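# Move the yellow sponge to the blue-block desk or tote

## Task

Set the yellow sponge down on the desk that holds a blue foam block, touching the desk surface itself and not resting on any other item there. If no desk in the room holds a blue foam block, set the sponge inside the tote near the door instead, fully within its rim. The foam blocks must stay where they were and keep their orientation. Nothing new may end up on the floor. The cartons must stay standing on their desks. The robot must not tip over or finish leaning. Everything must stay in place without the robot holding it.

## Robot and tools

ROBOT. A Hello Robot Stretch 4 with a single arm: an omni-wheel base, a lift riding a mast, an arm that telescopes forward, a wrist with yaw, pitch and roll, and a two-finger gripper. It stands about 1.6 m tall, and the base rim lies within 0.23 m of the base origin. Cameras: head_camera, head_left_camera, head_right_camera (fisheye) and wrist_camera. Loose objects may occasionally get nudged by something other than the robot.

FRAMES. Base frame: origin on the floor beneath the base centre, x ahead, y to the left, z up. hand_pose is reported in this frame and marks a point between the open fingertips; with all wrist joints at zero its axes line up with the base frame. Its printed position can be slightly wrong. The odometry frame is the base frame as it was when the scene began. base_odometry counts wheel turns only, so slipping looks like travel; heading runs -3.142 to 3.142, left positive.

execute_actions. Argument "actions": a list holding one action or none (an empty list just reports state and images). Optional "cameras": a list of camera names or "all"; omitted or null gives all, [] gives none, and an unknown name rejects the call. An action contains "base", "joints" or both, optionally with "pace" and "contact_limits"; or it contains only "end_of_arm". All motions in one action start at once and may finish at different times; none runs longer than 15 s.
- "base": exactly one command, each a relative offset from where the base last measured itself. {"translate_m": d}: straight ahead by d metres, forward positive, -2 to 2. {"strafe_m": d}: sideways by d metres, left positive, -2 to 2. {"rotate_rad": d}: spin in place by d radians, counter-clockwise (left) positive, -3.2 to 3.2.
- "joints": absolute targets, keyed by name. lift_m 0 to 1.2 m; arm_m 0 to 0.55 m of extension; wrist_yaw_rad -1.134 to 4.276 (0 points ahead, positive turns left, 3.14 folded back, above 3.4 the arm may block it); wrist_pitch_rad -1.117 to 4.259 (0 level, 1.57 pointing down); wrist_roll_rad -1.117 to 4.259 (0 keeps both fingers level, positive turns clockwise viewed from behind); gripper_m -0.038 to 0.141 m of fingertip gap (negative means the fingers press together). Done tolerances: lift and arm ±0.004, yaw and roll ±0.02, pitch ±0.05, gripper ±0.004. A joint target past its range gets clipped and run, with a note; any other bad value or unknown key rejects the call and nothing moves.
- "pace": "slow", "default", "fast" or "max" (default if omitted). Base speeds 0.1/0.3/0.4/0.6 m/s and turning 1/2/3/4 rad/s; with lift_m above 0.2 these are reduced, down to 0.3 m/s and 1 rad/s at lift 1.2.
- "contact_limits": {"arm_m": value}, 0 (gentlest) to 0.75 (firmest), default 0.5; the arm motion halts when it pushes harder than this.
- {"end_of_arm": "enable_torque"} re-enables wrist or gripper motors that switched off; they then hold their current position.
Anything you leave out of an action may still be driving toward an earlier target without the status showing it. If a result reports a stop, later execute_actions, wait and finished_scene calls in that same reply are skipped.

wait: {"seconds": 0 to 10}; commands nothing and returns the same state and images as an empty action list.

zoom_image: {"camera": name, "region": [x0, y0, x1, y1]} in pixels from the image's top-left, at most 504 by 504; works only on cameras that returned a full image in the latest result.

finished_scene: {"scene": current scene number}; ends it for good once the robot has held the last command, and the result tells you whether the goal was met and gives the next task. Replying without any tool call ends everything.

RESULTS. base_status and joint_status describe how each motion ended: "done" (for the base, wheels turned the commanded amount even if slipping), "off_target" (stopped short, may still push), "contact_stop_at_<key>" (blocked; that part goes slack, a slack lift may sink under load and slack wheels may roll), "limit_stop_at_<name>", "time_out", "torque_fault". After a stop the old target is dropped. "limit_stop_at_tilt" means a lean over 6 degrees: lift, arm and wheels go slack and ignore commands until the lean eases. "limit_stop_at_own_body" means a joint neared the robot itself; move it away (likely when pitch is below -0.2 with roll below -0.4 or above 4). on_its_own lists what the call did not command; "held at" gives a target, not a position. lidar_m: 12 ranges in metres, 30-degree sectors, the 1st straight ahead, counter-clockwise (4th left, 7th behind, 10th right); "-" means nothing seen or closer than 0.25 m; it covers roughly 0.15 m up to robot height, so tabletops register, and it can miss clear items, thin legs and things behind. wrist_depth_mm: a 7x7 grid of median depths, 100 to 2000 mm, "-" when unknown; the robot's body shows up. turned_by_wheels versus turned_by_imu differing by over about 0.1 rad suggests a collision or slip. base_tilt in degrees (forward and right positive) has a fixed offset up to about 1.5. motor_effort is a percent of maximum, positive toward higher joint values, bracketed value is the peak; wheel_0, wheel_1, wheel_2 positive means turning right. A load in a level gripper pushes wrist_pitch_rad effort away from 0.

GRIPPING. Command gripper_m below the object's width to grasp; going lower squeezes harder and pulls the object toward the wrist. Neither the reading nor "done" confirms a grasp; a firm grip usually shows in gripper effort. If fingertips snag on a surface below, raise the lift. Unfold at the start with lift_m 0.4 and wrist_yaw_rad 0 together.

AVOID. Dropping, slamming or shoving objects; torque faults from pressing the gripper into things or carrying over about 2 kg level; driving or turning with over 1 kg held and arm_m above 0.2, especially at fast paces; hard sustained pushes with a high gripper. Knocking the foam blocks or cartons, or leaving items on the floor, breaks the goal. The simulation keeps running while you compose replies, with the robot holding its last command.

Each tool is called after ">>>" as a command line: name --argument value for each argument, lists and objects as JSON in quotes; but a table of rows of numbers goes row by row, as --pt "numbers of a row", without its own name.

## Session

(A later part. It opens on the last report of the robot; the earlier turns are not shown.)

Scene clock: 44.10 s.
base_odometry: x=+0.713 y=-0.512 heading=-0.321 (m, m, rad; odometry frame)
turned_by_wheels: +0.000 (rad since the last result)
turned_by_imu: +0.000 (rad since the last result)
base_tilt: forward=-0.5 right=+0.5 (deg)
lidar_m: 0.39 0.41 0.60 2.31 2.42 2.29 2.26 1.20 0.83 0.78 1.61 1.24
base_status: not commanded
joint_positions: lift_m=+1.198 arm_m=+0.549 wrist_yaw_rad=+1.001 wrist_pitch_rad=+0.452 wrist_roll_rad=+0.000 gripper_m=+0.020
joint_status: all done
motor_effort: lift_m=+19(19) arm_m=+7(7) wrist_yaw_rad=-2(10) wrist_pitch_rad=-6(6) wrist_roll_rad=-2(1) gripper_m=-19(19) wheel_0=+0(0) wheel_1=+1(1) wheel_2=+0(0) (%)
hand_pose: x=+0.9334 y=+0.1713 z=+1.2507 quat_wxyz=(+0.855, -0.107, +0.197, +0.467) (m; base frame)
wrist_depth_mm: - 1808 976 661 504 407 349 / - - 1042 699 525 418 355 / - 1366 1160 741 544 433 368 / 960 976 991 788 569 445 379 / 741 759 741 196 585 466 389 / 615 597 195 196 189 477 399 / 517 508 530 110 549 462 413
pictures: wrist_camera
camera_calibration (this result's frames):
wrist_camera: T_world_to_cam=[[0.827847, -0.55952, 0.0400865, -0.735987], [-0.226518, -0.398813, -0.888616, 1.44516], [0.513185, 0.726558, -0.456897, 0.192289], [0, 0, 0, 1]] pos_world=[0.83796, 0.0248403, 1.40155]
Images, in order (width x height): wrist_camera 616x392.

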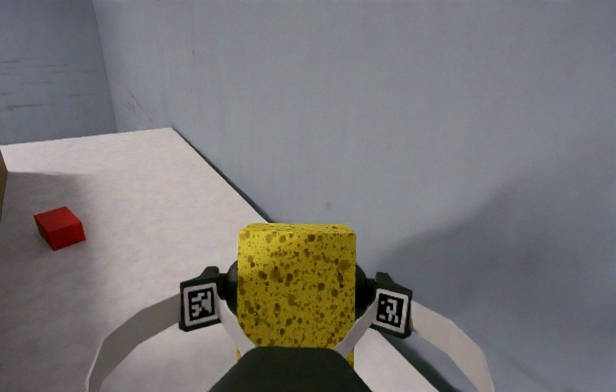

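>>> execute_actions --actions '[{"base":{"translate_m":-0.05},"joints":{"arm_m":0.0,"wrist_yaw_rad":1.35},"pace":"fast"}]' --cameras '[]'

>>> execute_actions --actions '[{"base":{"rotate_rad":1.59},"pace":"fast"}]' --cameras '["head_camera","head_left_camera","head_right_camera"]'

Scene clock: 46.70 s.
base_odometry: x=+0.665 y=-0.497 heading=-0.320 (m, m, rad; odometry frame)
turned_by_wheels: +0.000 (rad since the last result)
turned_by_imu: +0.001 (rad since the last result)
base_tilt: forward=-0.3 right=+0.5 (deg)
lidar_m: 0.44 0.33 0.69 2.34 2.44 2.32 2.22 1.16 0.88 0.81 1.62 1.28
base_status: done
joint_positions: lift_m=+1.198 arm_m=+0.001 wrist_yaw_rad=+1.350 wrist_pitch_rad=+0.452 wrist_roll_rad=+0.000 gripper_m=+0.020
joint_status: all done
motor_effort: lift_m=+19(19) arm_m=-7(10) wrist_yaw_rad=+0(7) wrist_pitch_rad=-7(7) wrist_roll_rad=-1(2) gripper_m=-19(18) wheel_0=+0(4) wheel_1=+1(7) wheel_2=+0(10) (%)
hand_pose: x=+0.3144 y=+0.2341 z=+1.2507 quat_wxyz=(+0.761, -0.140, +0.175, +0.609) (m; base frame)
wrist_depth_mm: - - - - - 1430 1098 / - - - - - 1464 1098 / - - - 1308 1008 1397 1118 / - - - 1098 741 691 1042 / - - - 196 732 525 554 / 1921 1921 195 196 189 477 415 / 1618 1618 1708 110 554 455 433
pictures: none
No camera images: the call's "cameras" was empty. Leave "cameras" out to get every camera's image.

Scene clock: 49.57 s.
base_odometry: x=+0.665 y=-0.496 heading=+1.269 (m, m, rad; odometry frame)
turned_by_wheels: +1.590 (rad since the last result)
turned_by_imu: +1.567 (rad since the last result)
base_tilt: forward=-0.5 right=+0.5 (deg)
lidar_m: 2.30 0.35 2.05 2.15 1.21 0.85 0.82 1.65 1.30 0.44 0.46 0.70
base_status: done
joint_positions: lift_m=+1.198 arm_m=+0.001 wrist_yaw_rad=+1.350 wrist_pitch_rad=+0.452 wrist_roll_rad=+0.000 gripper_m=+0.020
joint_status: not commanded
motor_effort: lift_m=+19(19) arm_m=-7(7) wrist_yaw_rad=+0(0) wrist_pitch_rad=-7(6) wrist_roll_rad=-1(2) gripper_m=-18(20) wheel_0=-2(2) wheel_1=-1(2) wheel_2=+0(5) (%)
hand_pose: x=+0.3144 y=+0.2341 z=+1.2507 quat_wxyz=(+0.761, -0.140, +0.175, +0.609) (m; base frame)
wrist_depth_mm: 1983 - - - - - - / - - - - - - - / - - - - - - - / - - - - - - - / - - - 195 - - - / 1921 1921 195 196 189 - - / 1661 1618 1661 110 1756 1618 1756
pictures: head_camera, head_left_camera, head_right_camera
Images, in order (width x height): head_camera 420x560, head_left_camera 420x672, head_right_camera 420x672.

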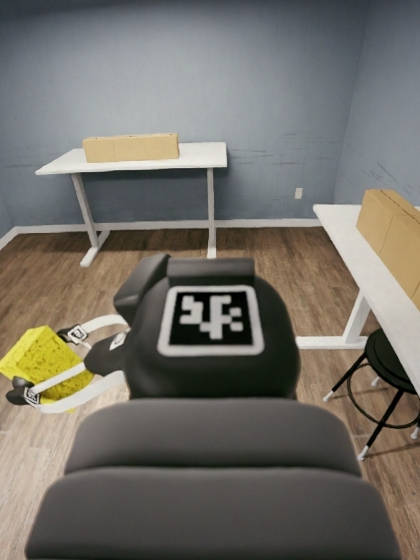

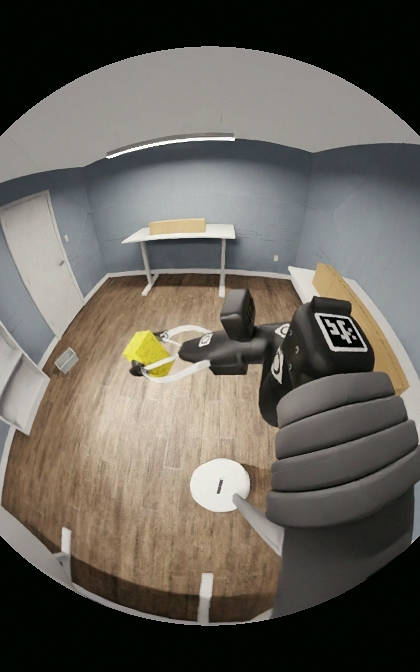

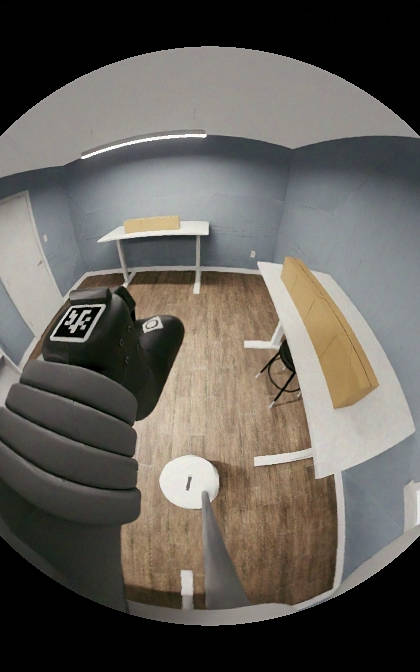

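>>> execute_actions --actions '[{"base":{"translate_m":1.85},"joints":{"arm_m":0.55},"pace":"fast"}]'

Scene clock: 57.67 s.
base_odometry: x=+1.214 y=+1.270 heading=+1.270 (m, m, rad; odometry frame)
turned_by_wheels: +0.000 (rad since the last result)
turned_by_imu: +0.001 (rad since the last result)
base_tilt: forward=-0.4 right=+0.5 (deg)
lidar_m: 0.43 0.46 0.65 2.46 2.04 3.05 3.54 0.72 0.59 1.25 1.31 1.31
base_status: done
joint_positions: lift_m=+1.198 arm_m=+0.549 wrist_yaw_rad=+1.350 wrist_pitch_rad=+0.452 wrist_roll_rad=+0.000 gripper_m=+0.020
joint_status: all done
motor_effort: lift_m=+19(19) arm_m=+7(6) wrist_yaw_rad=+1(0) wrist_pitch_rad=-6(6) wrist_roll_rad=-1(2) gripper_m=-19(20) wheel_0=+0(3) wheel_1=+0(5) wheel_2=+2(8) (%)
hand_pose: x=+0.8619 y=+0.2341 z=+1.2507 quat_wxyz=(+0.761, -0.140, +0.175, +0.609) (m; base frame)
wrist_depth_mm: - - - 1921 1008 676 521 / - - - - 1042 691 525 / - - 1464 1464 1042 699 530 / - 585 946 1025 976 707 535 / - 455 654 196 809 707 539 / 370 370 195 196 190 654 544 / 314 327 525 110 544 517 544
pictures: head_camera, head_left_camera, head_right_camera, wrist_camera
camera_calibration (this result's frames):
wrist_camera: T_world_to_cam=[[0.969361, -0.242346, 0.0401038, -0.837861], [-0.0763074, -0.452272, -0.88861, 1.33705], [0.233489, 0.858323, -0.456907, 0.393597], [0, 0, 0, 1]] pos_world=[0.822316, 0.0638226, 1.40155]
Images, in order (width x height): head_camera 420x560, head_left_camera 420x672, head_right_camera 420x672, wrist_camera 616x392.

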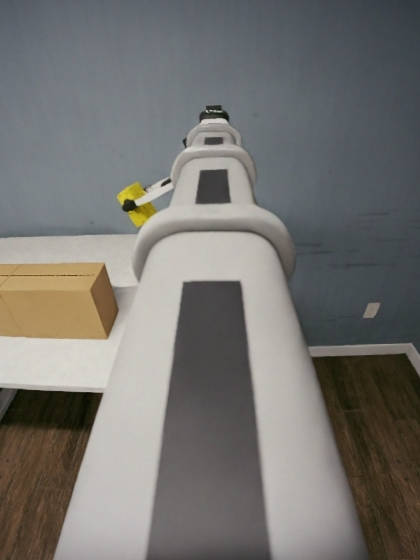

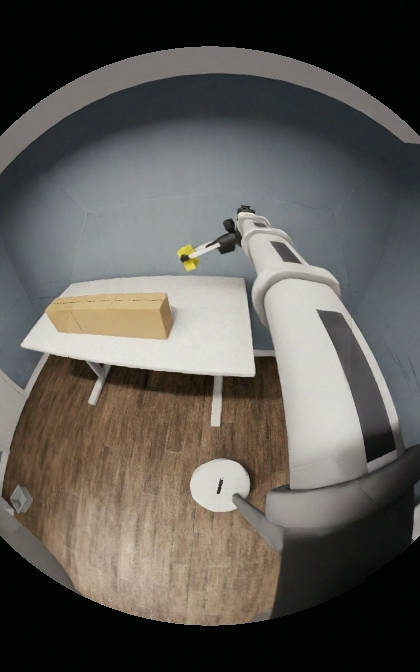

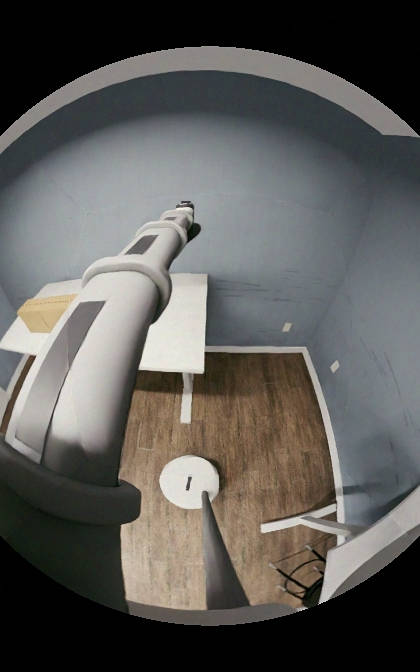

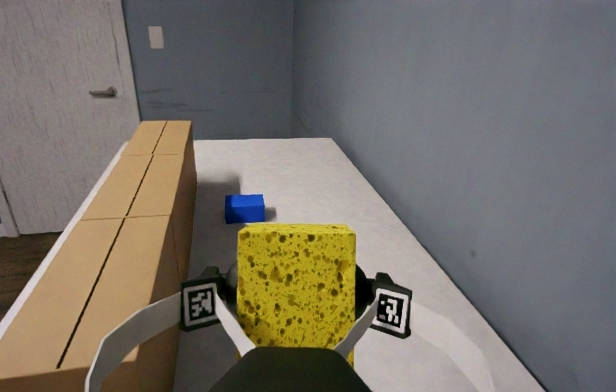

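>>> execute_actions --actions '[{"joints":{"wrist_yaw_rad":0.0,"wrist_pitch_rad":1.57}}]' --cameras '["head_left_camera","wrist_camera"]'

>>> execute_actions --actions '[{"base":{"strafe_m":0.18},"joints":{"lift_m":1.13}}]' --cameras '["head_camera","head_left_camera","wrist_camera"]'

Scene clock: 59.73 s.
base_odometry: x=+1.214 y=+1.270 heading=+1.269 (m, m, rad; odometry frame)
turned_by_wheels: +0.000 (rad since the last result)
turned_by_imu: +0.001 (rad since the last result)
base_tilt: forward=-0.4 right=+0.5 (deg)
lidar_m: 0.45 0.45 0.67 2.45 2.07 3.08 3.55 0.71 0.58 1.25 1.33 1.31
base_status: not commanded
joint_positions: lift_m=+1.198 arm_m=+0.549 wrist_yaw_rad=+0.001 wrist_pitch_rad=+1.570 wrist_roll_rad=+0.000 gripper_m=+0.020
joint_status: all done
motor_effort: lift_m=+19(19) arm_m=+7(7) wrist_yaw_rad=-2(8) wrist_pitch_rad=+0(4) wrist_roll_rad=-2(2) gripper_m=-20(19) wheel_0=+0(0) wheel_1=+0(0) wheel_2=+1(2) (%)
hand_pose: x=+0.7200 y=-0.0874 z=+1.0882 quat_wxyz=(+0.707, +0.000, +0.707, +0.000) (m; base frame)
wrist_depth_mm: 362 362 364 1060 1182 1160 1138 / 362 364 364 1366 1336 1366 1336 / 362 362 364 1336 1336 1366 1336 / 364 364 366 1308 1336 1336 1366 / 364 364 366 195 1366 1366 1366 / 364 364 196 196 189 1366 1336 / 366 368 366 110 1336 1397 1397
pictures: head_left_camera, wrist_camera
camera_calibration (this result's frames):
wrist_camera: T_world_to_cam=[[0.0261544, -0.998889, 0.039194, -0.157787], [-0.999417, -0.0252672, 0.0229639, 0.74644], [-0.0219481, -0.0397717, -0.998968, 1.32369], [0, 0, 0, 1]] pos_world=[0.779184, -0.0861058, 1.31137]
Images, in order (width x height): head_left_camera 420x672, wrist_camera 616x392.

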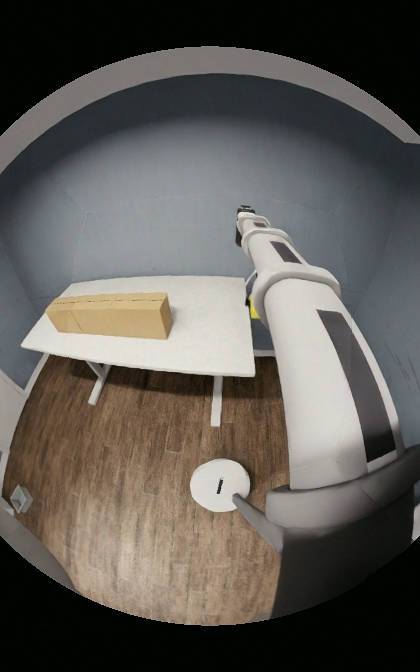

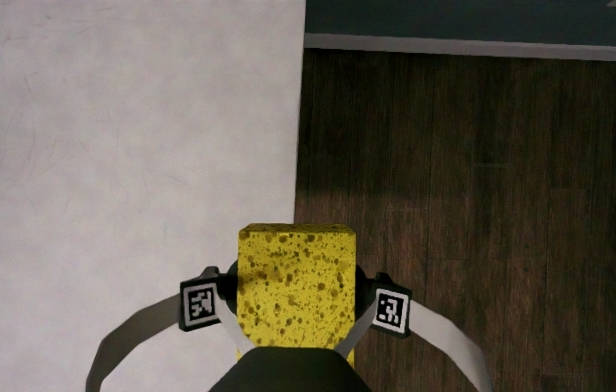

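Scene clock: 61.60 s.
base_odometry: x=+1.042 y=+1.324 heading=+1.269 (m, m, rad; odometry frame)
turned_by_wheels: +0.000 (rad since the last result)
turned_by_imu: +0.001 (rad since the last result)
base_tilt: forward=-0.4 right=+0.7 (deg)
lidar_m: 0.44 0.48 0.69 2.24 1.90 2.81 3.51 0.96 0.76 1.31 1.50 0.45
base_status: done
joint_positions: lift_m=+1.130 arm_m=+0.549 wrist_yaw_rad=+0.000 wrist_pitch_rad=+1.570 wrist_roll_rad=+0.000 gripper_m=+0.020
joint_status: all done
motor_effort: lift_m=+15(17) arm_m=+7(7) wrist_yaw_rad=-2(1) wrist_pitch_rad=+0(0) wrist_roll_rad=-2(1) gripper_m=-19(21) wheel_0=+0(8) wheel_1=-1(9) wheel_2=+1(2) (%)
hand_pose: x=+0.7200 y=-0.0874 z=+1.0199 quat_wxyz=(+0.707, +0.000, +0.707, +0.000) (m; base frame)
wrist_depth_mm: 293 293 296 296 297 298 1118 / 294 294 296 296 297 298 1308 / 293 294 296 297 297 298 1281 / 294 294 296 298 298 301 1281 / 294 294 297 196 300 300 1281 / 296 296 195 196 189 301 1308 / 296 297 298 110 300 301 1281
pictures: head_camera, head_left_camera, wrist_camera
camera_calibration (this result's frames):
wrist_camera: T_world_to_cam=[[0.0260245, -0.998893, 0.0391938, -0.155017], [-0.99942, -0.0251369, 0.022972, 0.748003], [-0.0219614, -0.0397689, -0.998968, 1.2555], [0, 0, 0, 1]] pos_world=[0.779176, -0.0861136, 1.24309]
Images, in order (width x height): head_camera 420x560, head_left_camera 420x672, wrist_camera 616x392.

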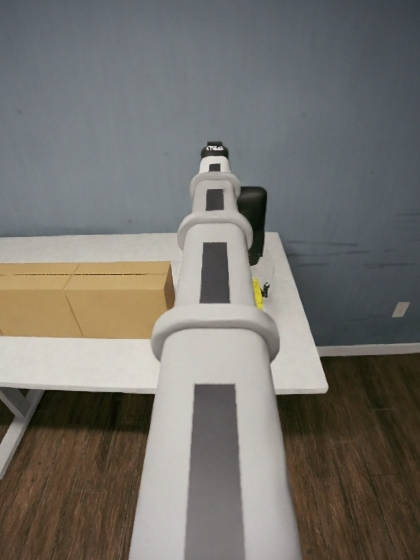

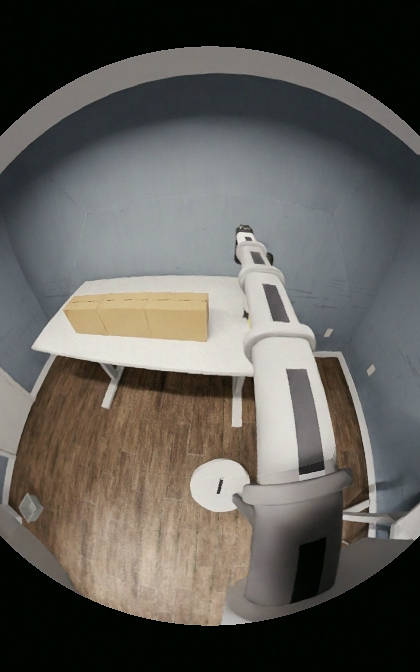

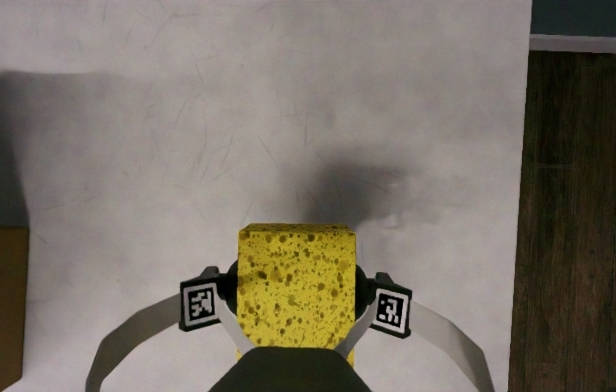

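>>> execute_actions --actions '[{"joints":{"lift_m":1.088},"pace":"slow"}]' --cameras '["wrist_camera"]'

Scene clock: 63.00 s.
base_odometry: x=+1.042 y=+1.324 heading=+1.269 (m, m, rad; odometry frame)
turned_by_wheels: +0.000 (rad since the last result)
turned_by_imu: +0.001 (rad since the last result)
base_tilt: forward=-0.3 right=+0.4 (deg)
lidar_m: 0.44 0.47 0.68 2.24 1.89 2.76 3.53 0.98 0.76 1.30 1.50 0.48
base_status: not commanded
joint_positions: lift_m=+1.088 arm_m=+0.549 wrist_yaw_rad=+0.000 wrist_pitch_rad=+1.570 wrist_roll_rad=+0.000 gripper_m=+0.020
joint_status: all done
motor_effort: lift_m=+14(14) arm_m=+7(7) wrist_yaw_rad=-2(1) wrist_pitch_rad=+0(0) wrist_roll_rad=-1(2) gripper_m=-20(18) wheel_0=-1(1) wheel_1=-1(1) wheel_2=+1(1) (%)
hand_pose: x=+0.7200 y=-0.0874 z=+0.9780 quat_wxyz=(+0.707, +0.000, +0.707, +0.000) (m; base frame)
wrist_depth_mm: 251 251 253 254 255 257 1008 / 251 252 253 253 255 256 1255 / 252 253 254 255 256 257 1229 / 252 253 254 255 255 257 1229 / 253 254 255 196 257 257 1229 / 253 254 195 196 190 258 1255 / 253 254 255 110 258 258 1255
pictures: wrist_camera
camera_calibration (this result's frames):
wrist_camera: T_world_to_cam=[[0.0260244, -0.998893, 0.0391938, -0.153372], [-0.99942, -0.0251368, 0.022972, 0.748969], [-0.0219614, -0.0397689, -0.998968, 1.21356], [0, 0, 0, 1]] pos_world=[0.779177, -0.0861136, 1.20112]
Images, in order (width x height): wrist_camera 616x392.

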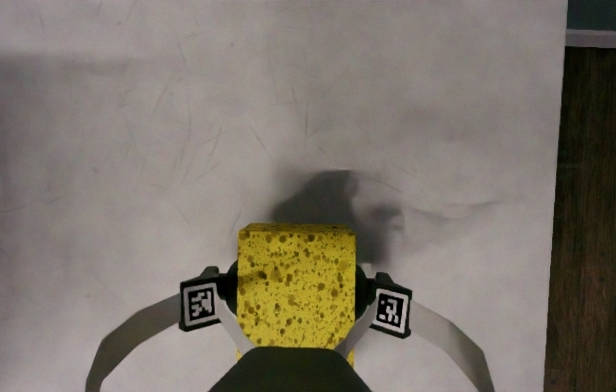

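>>> execute_actions --actions '[{"joints":{"gripper_m":0.11}}]' --cameras '["wrist_camera"]'

>>> execute_actions --actions '[{"joints":{"lift_m":1.18},"pace":"fast"}]' --cameras '["wrist_camera","head_camera"]'

Scene clock: 64.97 s.
base_odometry: x=+1.042 y=+1.324 heading=+1.269 (m, m, rad; odometry frame)
turned_by_wheels: +0.000 (rad since the last result)
turned_by_imu: +0.001 (rad since the last result)
base_tilt: forward=-0.3 right=+0.3 (deg)
lidar_m: 0.42 0.49 0.65 2.28 1.92 2.81 3.54 0.95 0.71 1.33 1.45 0.46
base_status: not commanded
joint_positions: lift_m=+1.088 arm_m=+0.549 wrist_yaw_rad=+0.000 wrist_pitch_rad=+1.570 wrist_roll_rad=+0.000 gripper_m=+0.110
joint_status: all done
motor_effort: lift_m=+14(15) arm_m=+7(7) wrist_yaw_rad=-2(1) wrist_pitch_rad=+0(0) wrist_roll_rad=-1(1) gripper_m=-1(21) wheel_0=-1(1) wheel_1=-1(1) wheel_2=+1(1) (%)
hand_pose: x=+0.7200 y=-0.0874 z=+0.9780 quat_wxyz=(+0.707, +0.000, +0.707, +0.000) (m; base frame)
wrist_depth_mm: 251 252 252 253 254 256 1008 / 251 252 253 254 255 257 1255 / 252 253 254 254 256 257 1255 / 253 254 254 255 257 257 1281 / 253 253 254 211 257 258 1229 / 253 254 210 211 202 258 1255 / 254 254 255 110 258 259 1281
pictures: wrist_camera
camera_calibration (this result's frames):
wrist_camera: T_world_to_cam=[[0.0260245, -0.998893, 0.0391938, -0.153372], [-0.99942, -0.0251369, 0.0229722, 0.748969], [-0.0219615, -0.0397689, -0.998968, 1.21356], [0, 0, 0, 1]] pos_world=[0.779177, -0.0861136, 1.20112]
Images, in order (width x height): wrist_camera 616x392.

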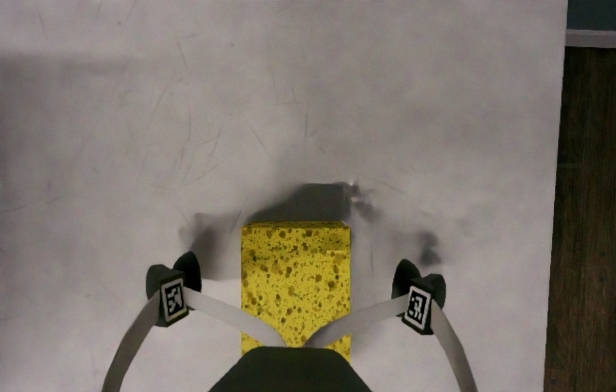

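Scene clock: 66.10 s.
base_odometry: x=+1.042 y=+1.324 heading=+1.269 (m, m, rad; odometry frame)
turned_by_wheels: +0.000 (rad since the last result)
turned_by_imu: +0.000 (rad since the last result)
base_tilt: forward=-0.4 right=+0.5 (deg)
lidar_m: 0.44 0.46 0.69 2.27 1.90 2.75 3.55 0.94 0.74 1.33 1.46 0.45
base_status: not commanded
joint_positions: lift_m=+1.180 arm_m=+0.549 wrist_yaw_rad=+0.000 wrist_pitch_rad=+1.570 wrist_roll_rad=+0.000 gripper_m=+0.110
joint_status: all done
motor_effort: lift_m=+20(20) arm_m=+7(7) wrist_yaw_rad=-2(2) wrist_pitch_rad=+1(0) wrist_roll_rad=-1(1) gripper_m=+0(0) wheel_0=+0(1) wheel_1=-1(1) wheel_2=+1(1) (%)
hand_pose: x=+0.7200 y=-0.0874 z=+1.0695 quat_wxyz=(+0.707, +0.000, +0.707, +0.000) (m; base frame)
wrist_depth_mm: 342 342 345 345 349 347 1138 / 343 343 345 345 347 349 1366 / 342 343 345 347 347 351 1308 / 343 345 347 347 349 349 1336 / 312 345 347 303 351 351 1366 / 315 345 347 304 202 1336 1336 / 345 349 349 110 353 1336 1366
pictures: head_camera, wrist_camera
camera_calibration (this result's frames):
wrist_camera: T_world_to_cam=[[0.0259957, -0.998893, 0.0391932, -0.15694], [-0.99942, -0.0251072, 0.0229948, 0.746837], [-0.0219853, -0.0397682, -0.998967, 1.30507], [0, 0, 0, 1]] pos_world=[0.779176, -0.0861153, 1.2927]
Images, in order (width x height): head_camera 420x560, wrist_camera 616x392.

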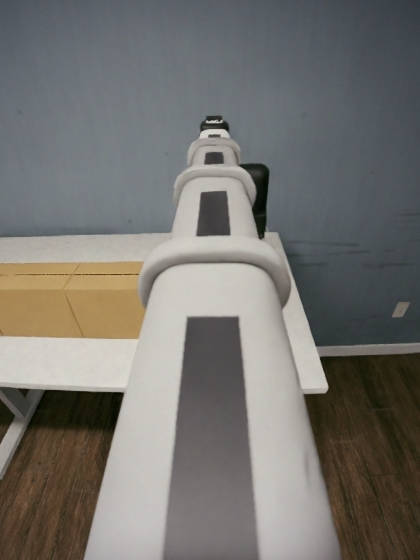

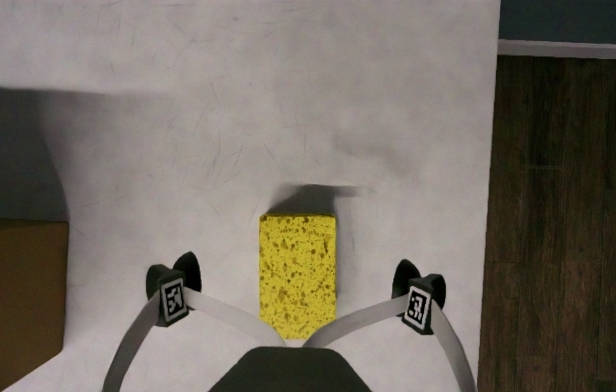

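>>> finished_scene --scene 1

The scene is finished: the task was done.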